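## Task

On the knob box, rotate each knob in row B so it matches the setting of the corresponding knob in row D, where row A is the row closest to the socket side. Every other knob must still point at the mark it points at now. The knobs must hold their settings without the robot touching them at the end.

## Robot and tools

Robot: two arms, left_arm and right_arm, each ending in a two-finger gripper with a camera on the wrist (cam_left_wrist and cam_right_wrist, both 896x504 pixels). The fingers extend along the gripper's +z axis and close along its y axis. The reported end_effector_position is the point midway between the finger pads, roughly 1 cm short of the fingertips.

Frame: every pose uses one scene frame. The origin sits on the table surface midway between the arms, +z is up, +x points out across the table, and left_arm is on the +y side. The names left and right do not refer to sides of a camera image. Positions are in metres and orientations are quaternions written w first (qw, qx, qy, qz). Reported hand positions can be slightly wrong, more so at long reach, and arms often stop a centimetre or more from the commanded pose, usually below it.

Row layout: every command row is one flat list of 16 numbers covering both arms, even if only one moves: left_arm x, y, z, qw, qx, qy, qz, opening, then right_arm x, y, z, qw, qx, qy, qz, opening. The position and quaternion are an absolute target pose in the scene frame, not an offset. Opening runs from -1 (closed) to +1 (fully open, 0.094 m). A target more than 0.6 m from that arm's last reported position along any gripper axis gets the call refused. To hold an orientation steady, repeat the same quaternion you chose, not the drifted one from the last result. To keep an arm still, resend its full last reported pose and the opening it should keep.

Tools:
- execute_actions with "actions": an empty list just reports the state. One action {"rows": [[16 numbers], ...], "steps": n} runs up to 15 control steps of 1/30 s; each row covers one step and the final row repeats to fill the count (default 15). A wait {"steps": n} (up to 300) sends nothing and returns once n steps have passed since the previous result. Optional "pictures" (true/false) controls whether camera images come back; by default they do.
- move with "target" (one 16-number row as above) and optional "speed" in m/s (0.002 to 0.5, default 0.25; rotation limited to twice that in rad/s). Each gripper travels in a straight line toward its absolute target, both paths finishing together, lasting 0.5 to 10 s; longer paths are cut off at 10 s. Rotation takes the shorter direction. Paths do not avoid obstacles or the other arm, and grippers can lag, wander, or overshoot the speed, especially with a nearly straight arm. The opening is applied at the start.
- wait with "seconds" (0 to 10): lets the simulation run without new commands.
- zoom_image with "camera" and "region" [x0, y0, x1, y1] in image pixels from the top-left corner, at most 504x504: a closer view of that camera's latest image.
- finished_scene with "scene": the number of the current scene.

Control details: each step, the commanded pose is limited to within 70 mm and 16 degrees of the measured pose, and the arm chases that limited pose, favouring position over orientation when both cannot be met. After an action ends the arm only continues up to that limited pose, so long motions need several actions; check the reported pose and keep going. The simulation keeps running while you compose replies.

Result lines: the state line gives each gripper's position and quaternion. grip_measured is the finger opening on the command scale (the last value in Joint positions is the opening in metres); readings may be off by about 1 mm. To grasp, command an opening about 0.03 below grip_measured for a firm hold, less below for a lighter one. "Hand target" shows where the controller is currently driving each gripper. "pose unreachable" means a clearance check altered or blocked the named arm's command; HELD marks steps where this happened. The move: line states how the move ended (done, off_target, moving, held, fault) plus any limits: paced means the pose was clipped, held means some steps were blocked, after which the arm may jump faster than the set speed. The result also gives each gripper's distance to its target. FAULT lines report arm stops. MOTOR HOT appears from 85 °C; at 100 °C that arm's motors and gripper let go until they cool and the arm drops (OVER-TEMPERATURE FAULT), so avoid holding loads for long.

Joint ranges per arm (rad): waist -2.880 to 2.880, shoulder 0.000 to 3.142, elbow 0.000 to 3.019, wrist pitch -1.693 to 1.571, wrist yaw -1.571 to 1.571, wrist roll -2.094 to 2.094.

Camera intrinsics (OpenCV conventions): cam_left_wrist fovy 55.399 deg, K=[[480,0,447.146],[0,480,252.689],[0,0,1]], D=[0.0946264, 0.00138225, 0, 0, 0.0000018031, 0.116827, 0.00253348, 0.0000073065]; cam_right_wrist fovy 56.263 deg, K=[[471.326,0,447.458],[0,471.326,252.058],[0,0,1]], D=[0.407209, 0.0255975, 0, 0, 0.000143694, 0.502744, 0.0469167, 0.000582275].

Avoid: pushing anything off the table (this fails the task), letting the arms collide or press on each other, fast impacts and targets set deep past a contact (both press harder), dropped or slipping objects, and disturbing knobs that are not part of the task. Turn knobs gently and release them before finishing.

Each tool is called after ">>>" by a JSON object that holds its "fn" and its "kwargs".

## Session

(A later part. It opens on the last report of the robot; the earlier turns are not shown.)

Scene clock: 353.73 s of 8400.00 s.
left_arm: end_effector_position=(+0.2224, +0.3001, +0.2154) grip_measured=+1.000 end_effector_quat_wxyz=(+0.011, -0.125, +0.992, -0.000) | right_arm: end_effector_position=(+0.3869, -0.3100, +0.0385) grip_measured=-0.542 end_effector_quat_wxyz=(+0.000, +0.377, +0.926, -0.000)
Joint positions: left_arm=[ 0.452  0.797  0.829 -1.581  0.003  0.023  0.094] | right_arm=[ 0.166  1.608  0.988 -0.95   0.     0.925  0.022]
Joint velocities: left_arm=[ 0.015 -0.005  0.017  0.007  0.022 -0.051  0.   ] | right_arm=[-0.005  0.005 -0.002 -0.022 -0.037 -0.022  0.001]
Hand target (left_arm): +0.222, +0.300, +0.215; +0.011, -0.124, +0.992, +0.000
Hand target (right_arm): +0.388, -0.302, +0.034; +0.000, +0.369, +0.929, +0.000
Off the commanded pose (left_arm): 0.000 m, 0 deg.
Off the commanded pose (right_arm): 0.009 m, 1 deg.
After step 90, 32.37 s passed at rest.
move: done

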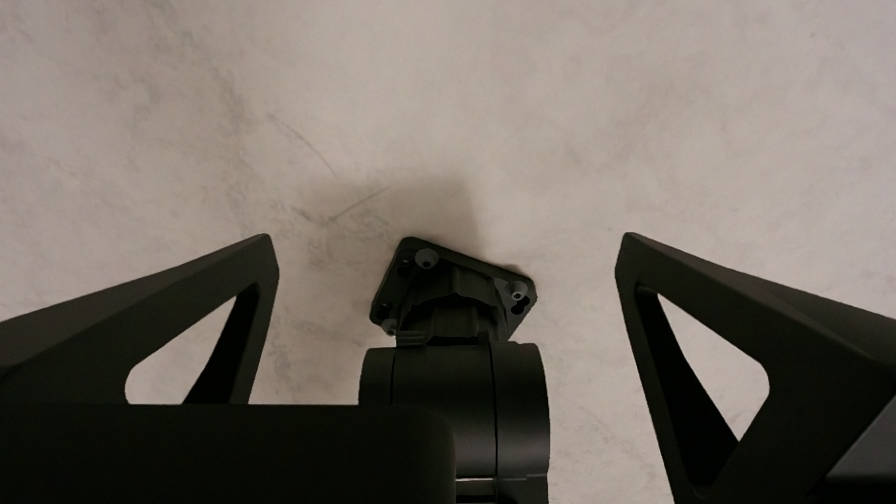

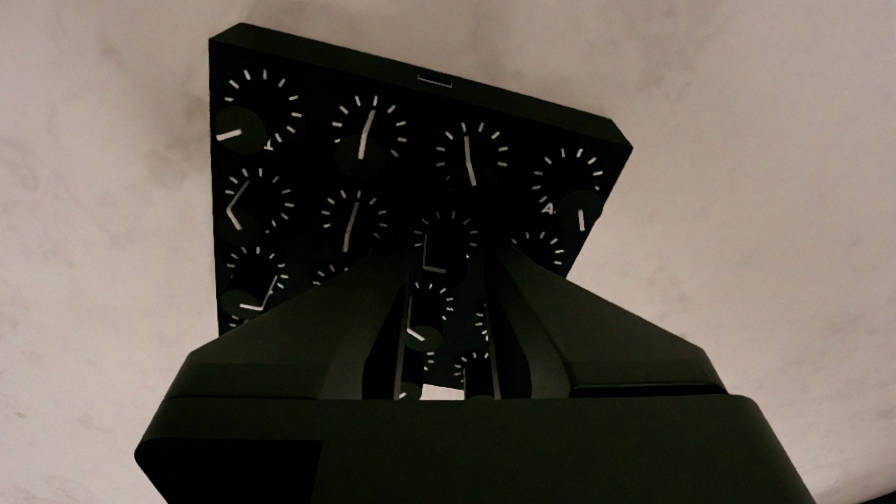

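>>> {"fn": "execute_actions", "kwargs": {"actions": [{"rows": [[0.2224,0.3001,0.2154,0.011,-0.124,0.992,0.0,1.0,0.3869,-0.31,0.0385,0,0.377,0.926,0,-0.57],[0.2224,0.3001,0.2154,0.011,-0.124,0.992,0.0,1.0,0.3869,-0.31,0.0385,0,0.377,0.926,0,-0.60],[0.2224,0.3001,0.2154,0.011,-0.124,0.992,0.0,1.0,0.3869,-0.31,0.0385,0,0.377,0.926,0,-0.63],[0.2224,0.3001,0.2154,0.011,-0.124,0.992,0.0,1.0,0.3869,-0.31,0.0385,0,0.377,0.926,0,-0.66],[0.2224,0.3001,0.2154,0.011,-0.124,0.992,0.0,1.0,0.3869,-0.31,0.0385,0,0.377,0.926,0,-0.69],[0.2224,0.3001,0.2154,0.011,-0.124,0.992,0.0,1.0,0.3869,-0.31,0.0385,0,0.377,0.926,0,-0.715],[0.2224,0.3001,0.2154,0.011,-0.124,0.992,0.0,1.0,0.3869,-0.31,0.0385,0,0.377,0.926,0,-0.735],[0.2224,0.3001,0.2154,0.011,-0.124,0.992,0.0,1.0,0.3869,-0.31,0.0385,0,0.377,0.926,0,-0.75],[0.2224,0.3001,0.2154,0.011,-0.124,0.992,0.0,1.0,0.3869,-0.31,0.0385,0,0.377,0.926,0,-0.762],[0.2224,0.3001,0.2154,0.011,-0.124,0.992,0.0,1.0,0.3869,-0.31,0.0385,0,0.377,0.926,0,-0.772],[0.2224,0.3001,0.2154,0.011,-0.124,0.992,0.0,1.0,0.3869,-0.31,0.0385,0,0.377,0.926,0,-0.78],[0.2224,0.3001,0.2154,0.011,-0.124,0.992,0.0,1.0,0.3869,-0.31,0.0385,0,0.377,0.926,0,-0.787],[0.2224,0.3001,0.2154,0.011,-0.124,0.992,0.0,1.0,0.3869,-0.31,0.0385,0,0.377,0.926,0,-0.794],[0.2224,0.3001,0.2154,0.011,-0.124,0.992,0.0,1.0,0.3869,-0.31,0.0385,0,0.377,0.926,0,-0.80],[0.2224,0.3001,0.2154,0.011,-0.124,0.992,0.0,1.0,0.3869,-0.31,0.0385,0,0.377,0.926,0,-0.805]], "steps": 15}], "pictures": false}}

>>> {"fn": "move", "kwargs": {"target": [0.2224,0.3001,0.2154,0.011,-0.124,0.992,0.0,1.0,0.3869,-0.31,0.0385,0,-0.1452,0.9894,0,-0.805], "speed": 0.4}}

Scene clock: 377.70 s of 8400.00 s.
left_arm: end_effector_position=(+0.2224, +0.3001, +0.2154) grip_measured=+1.000 end_effector_quat_wxyz=(+0.011, -0.125, +0.992, -0.000) | right_arm: end_effector_position=(+0.3869, -0.3100, +0.0385) grip_measured=-0.790 end_effector_quat_wxyz=(+0.000, +0.377, +0.926, -0.000)
Joint positions: left_arm=[ 0.452  0.797  0.829 -1.581  0.003  0.023  0.094] | right_arm=[ 0.166  1.608  0.988 -0.95   0.     0.925  0.01 ]
Joint velocities: left_arm=[-0.005 -0.005 -0.017 -0.017 -0.022  0.022  0.   ] | right_arm=[-0.015  0.005 -0.007 -0.007 -0.007 -0.007 -0.002]
Hand target (left_arm): +0.222, +0.300, +0.215; +0.011, -0.124, +0.992, +0.000
Hand target (right_arm): +0.387, -0.310, +0.038; -0.000, +0.377, +0.926, -0.000
Off the commanded pose (left_arm): 0.000 m, 0 deg.
Off the commanded pose (right_arm): 0.000 m, 0 deg.
Steps of this call (steps 1 to 90: nothing new was sent; then 20.47 s passed at rest; steps 91 to 105: all 15 steps of this action). Readings (end_effector_position):
91: left_arm (+0.2224, +0.3001, +0.2154) | right_arm (+0.3869, -0.3100, +0.0385)
92: left_arm (+0.2224, +0.3001, +0.2154) | right_arm (+0.3869, -0.3100, +0.0385)
94: left_arm (+0.2224, +0.3001, +0.2154) | right_arm (+0.3869, -0.3100, +0.0385)
98: left_arm (+0.2224, +0.3001, +0.2154) | right_arm (+0.3869, -0.3100, +0.0385)
105: the state above

Scene clock: 379.93 s of 8400.00 s.
left_arm: end_effector_position=(+0.2224, +0.3001, +0.2154) grip_measured=+1.000 end_effector_quat_wxyz=(+0.011, -0.125, +0.992, -0.000) | right_arm: end_effector_position=(+0.3869, -0.3100, +0.0385) grip_measured=-0.791 end_effector_quat_wxyz=(+0.000, -0.136, +0.991, -0.000)
Joint positions: left_arm=[ 0.452  0.797  0.829 -1.581  0.003  0.023  0.094] | right_arm=[ 0.166  1.608  0.988 -0.95   0.    -0.121  0.01 ]
Joint velocities: left_arm=[ 0.005  0.005  0.012  0.007  0.022 -0.022  0.   ] | right_arm=[-0.005 -0.024  0.007  0.007  0.037 -0.022  0.   ]
Hand target (left_arm): +0.222, +0.300, +0.215; +0.011, -0.124, +0.992, +0.000
Hand target (right_arm): +0.387, -0.310, +0.038; +0.000, -0.145, +0.989, -0.000
Off the commanded pose (left_arm): 0.000 m, 0 deg.
Off the commanded pose (right_arm): 0.000 m, 1 deg.
move: done

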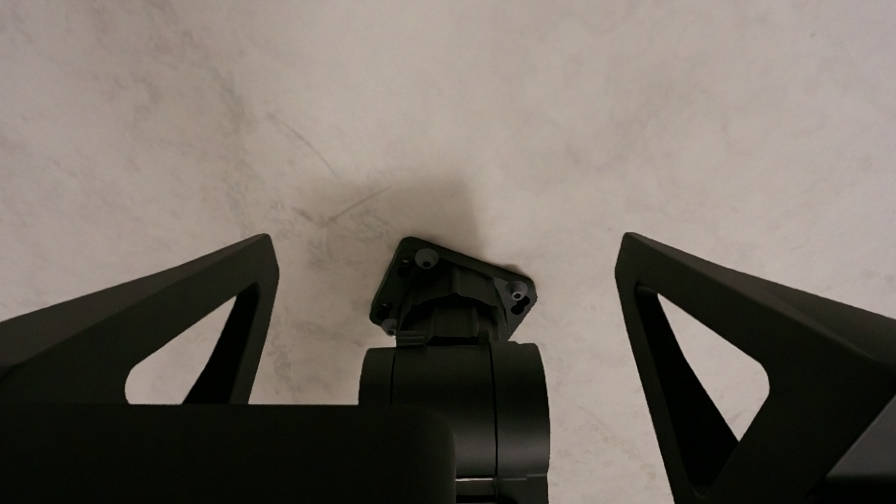

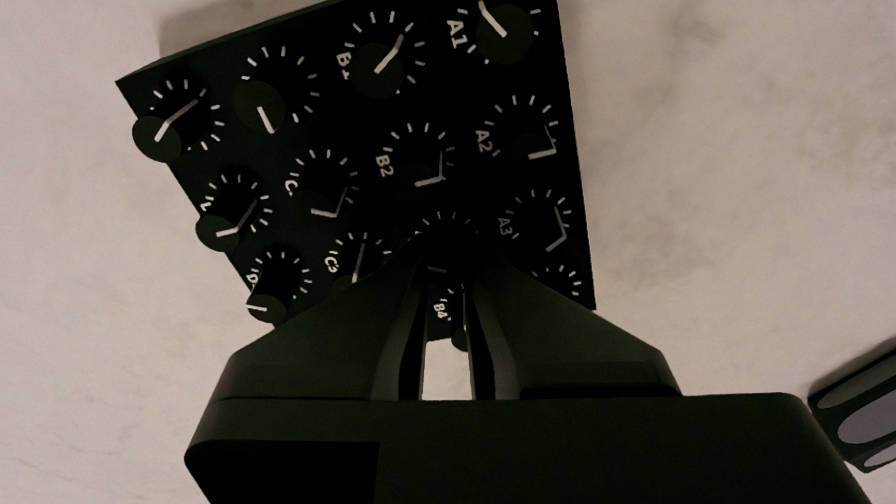

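>>> {"fn": "move", "kwargs": {"target": [0.2224,0.3001,0.2154,0.011,-0.124,0.992,0.0,1.0,0.3938,-0.3089,0.0795,0.0375,-0.136,0.991,0.0006,-0.54], "speed": 0.05}}

>>> {"fn": "move", "kwargs": {"target": [0.2224,0.3001,0.2154,0.011,-0.124,0.992,0.0,1.0,0.3938,-0.3089,0.0795,0.0375,-0.136,0.991,0.0006,1.0], "speed": 0.05}}

Scene clock: 395.93 s of 8400.00 s.
left_arm: end_effector_position=(+0.2224, +0.3001, +0.2154) grip_measured=+1.000 end_effector_quat_wxyz=(+0.011, -0.125, +0.992, -0.000) | right_arm: end_effector_position=(+0.3871, -0.3100, +0.0679) grip_measured=-0.542 end_effector_quat_wxyz=(+0.026, -0.138, +0.990, +0.000)
Joint positions: left_arm=[ 0.452  0.797  0.829 -1.581  0.003  0.023  0.094] | right_arm=[ 0.166  1.533  0.988 -0.973  0.    -0.124  0.022]
Joint velocities: left_arm=[ 0.005  0.005  0.007 -0.007  0.037  0.022  0.   ] | right_arm=[-0.024 -0.005  0.002  0.002 -0.022  0.022  0.   ]
Hand target (left_arm): +0.222, +0.300, +0.215; +0.011, -0.124, +0.992, +0.000
Hand target (right_arm): +0.394, -0.309, +0.079; +0.038, -0.136, +0.990, +0.001
Off the commanded pose (left_arm): 0.000 m, 0 deg.
Off the commanded pose (right_arm): 0.013 m, 1 deg.
After step 90, 11.87 s passed at rest.
move: off_target (right_arm)

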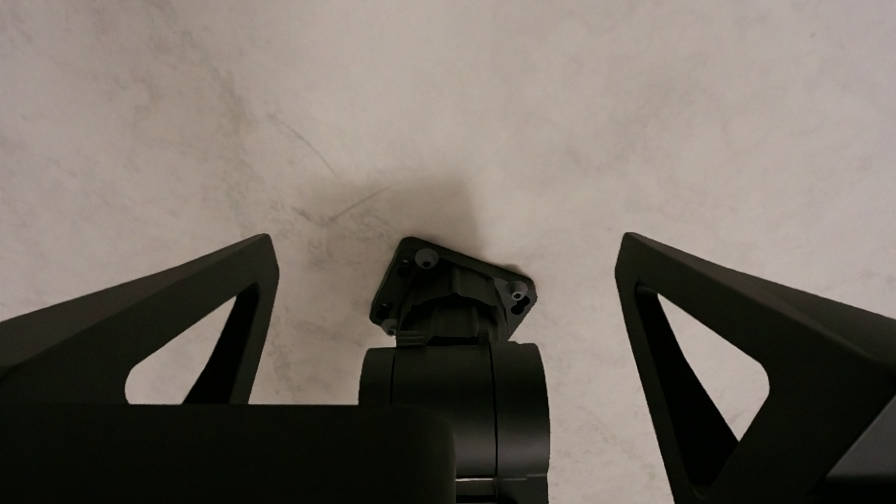

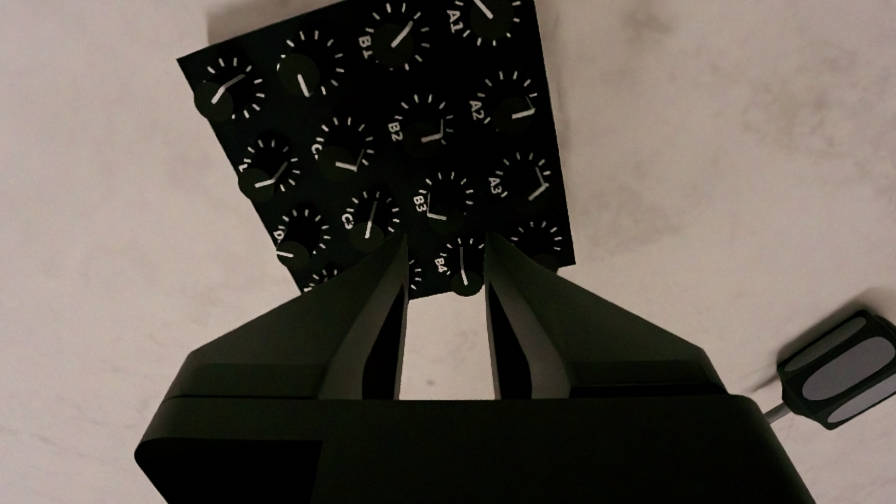

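Scene clock: 396.63 s of 8400.00 s.
left_arm: end_effector_position=(+0.2224, +0.3001, +0.2154) grip_measured=+1.000 end_effector_quat_wxyz=(+0.011, -0.125, +0.992, -0.000) | right_arm: end_effector_position=(+0.3871, -0.3100, +0.0679) grip_measured=+1.000 end_effector_quat_wxyz=(+0.026, -0.138, +0.990, +0.000)
Joint positions: left_arm=[ 0.452  0.797  0.829 -1.581  0.003  0.023  0.094] | right_arm=[ 0.166  1.533  0.988 -0.973  0.    -0.124  0.094]
Joint velocities: left_arm=[-0.005 -0.005  0.002  0.002  0.081 -0.037  0.   ] | right_arm=[-0.015  0.015  0.007 -0.022  0.037 -0.022  0.   ]
Hand target (left_arm): +0.222, +0.300, +0.215; +0.011, -0.124, +0.992, +0.000
Hand target (right_arm): +0.394, -0.309, +0.079; +0.038, -0.136, +0.990, +0.001
Off the commanded pose (left_arm): 0.000 m, 0 deg.
Off the commanded pose (right_arm): 0.013 m, 1 deg.
move: off_target (right_arm)

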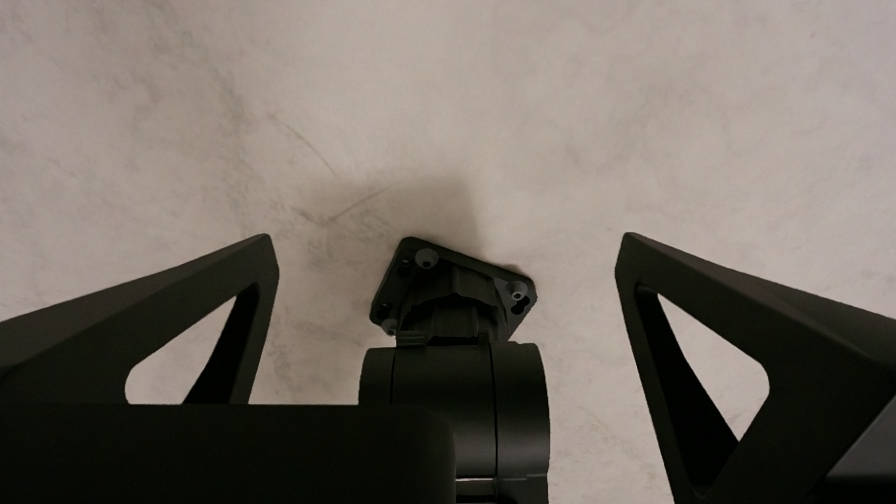

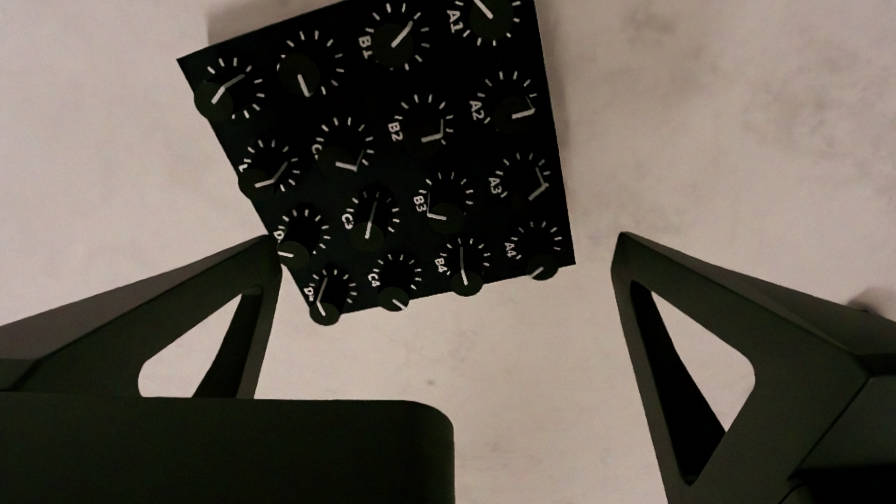

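>>> {"fn": "zoom_image", "kwargs": {"camera": "cam_right_wrist", "region": [330, 60, 590, 320]}}

>>> {"fn": "zoom_image", "kwargs": {"camera": "cam_right_wrist", "region": [170, 0, 450, 335]}}

Region (330, 60, 590, 320) of cam_right_wrist's 896x504 image, scaled by 1.938, with more detail than that image has.

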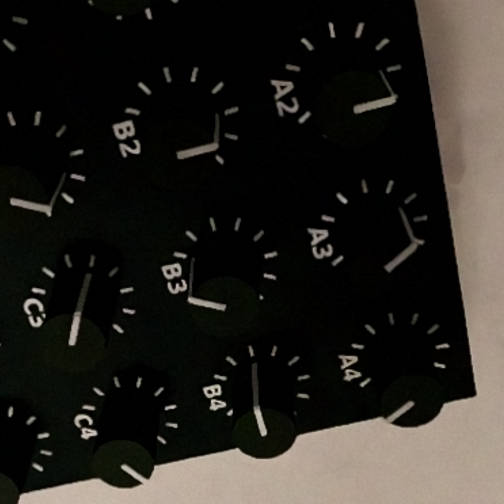

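Region (170, 0, 450, 335) of cam_right_wrist's 896x504 image, scaled by 1.504, with more detail than that image has; it fills the left 421 columns of this view, and the rest is white.

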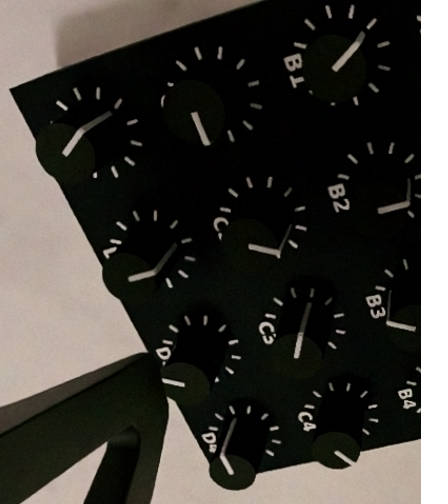

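>>> {"fn": "zoom_image", "kwargs": {"camera": "cam_right_wrist", "region": [185, 40, 325, 210]}}

>>> {"fn": "zoom_image", "kwargs": {"camera": "cam_right_wrist", "region": [260, 190, 500, 335]}}

Region (185, 40, 325, 210) of cam_right_wrist's 896x504 image, scaled by 2.965, with more detail than that image has; it fills the left 415 columns of this view, and the rest is white.

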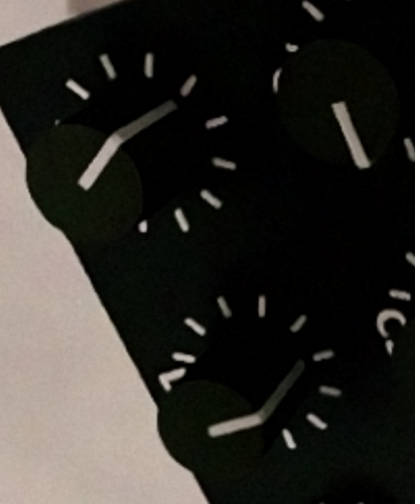

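Region (260, 190, 500, 335) of cam_right_wrist's 896x504 image, scaled by 2.100, with more detail than that image has; it fills the top 304 rows of this view, and the rest is white.

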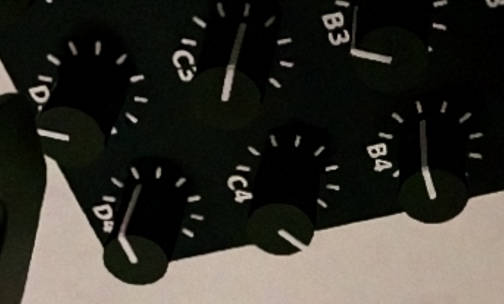

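>>> {"fn": "finished_scene", "kwargs": {"scene": 2}}

The scene is finished: the task was done.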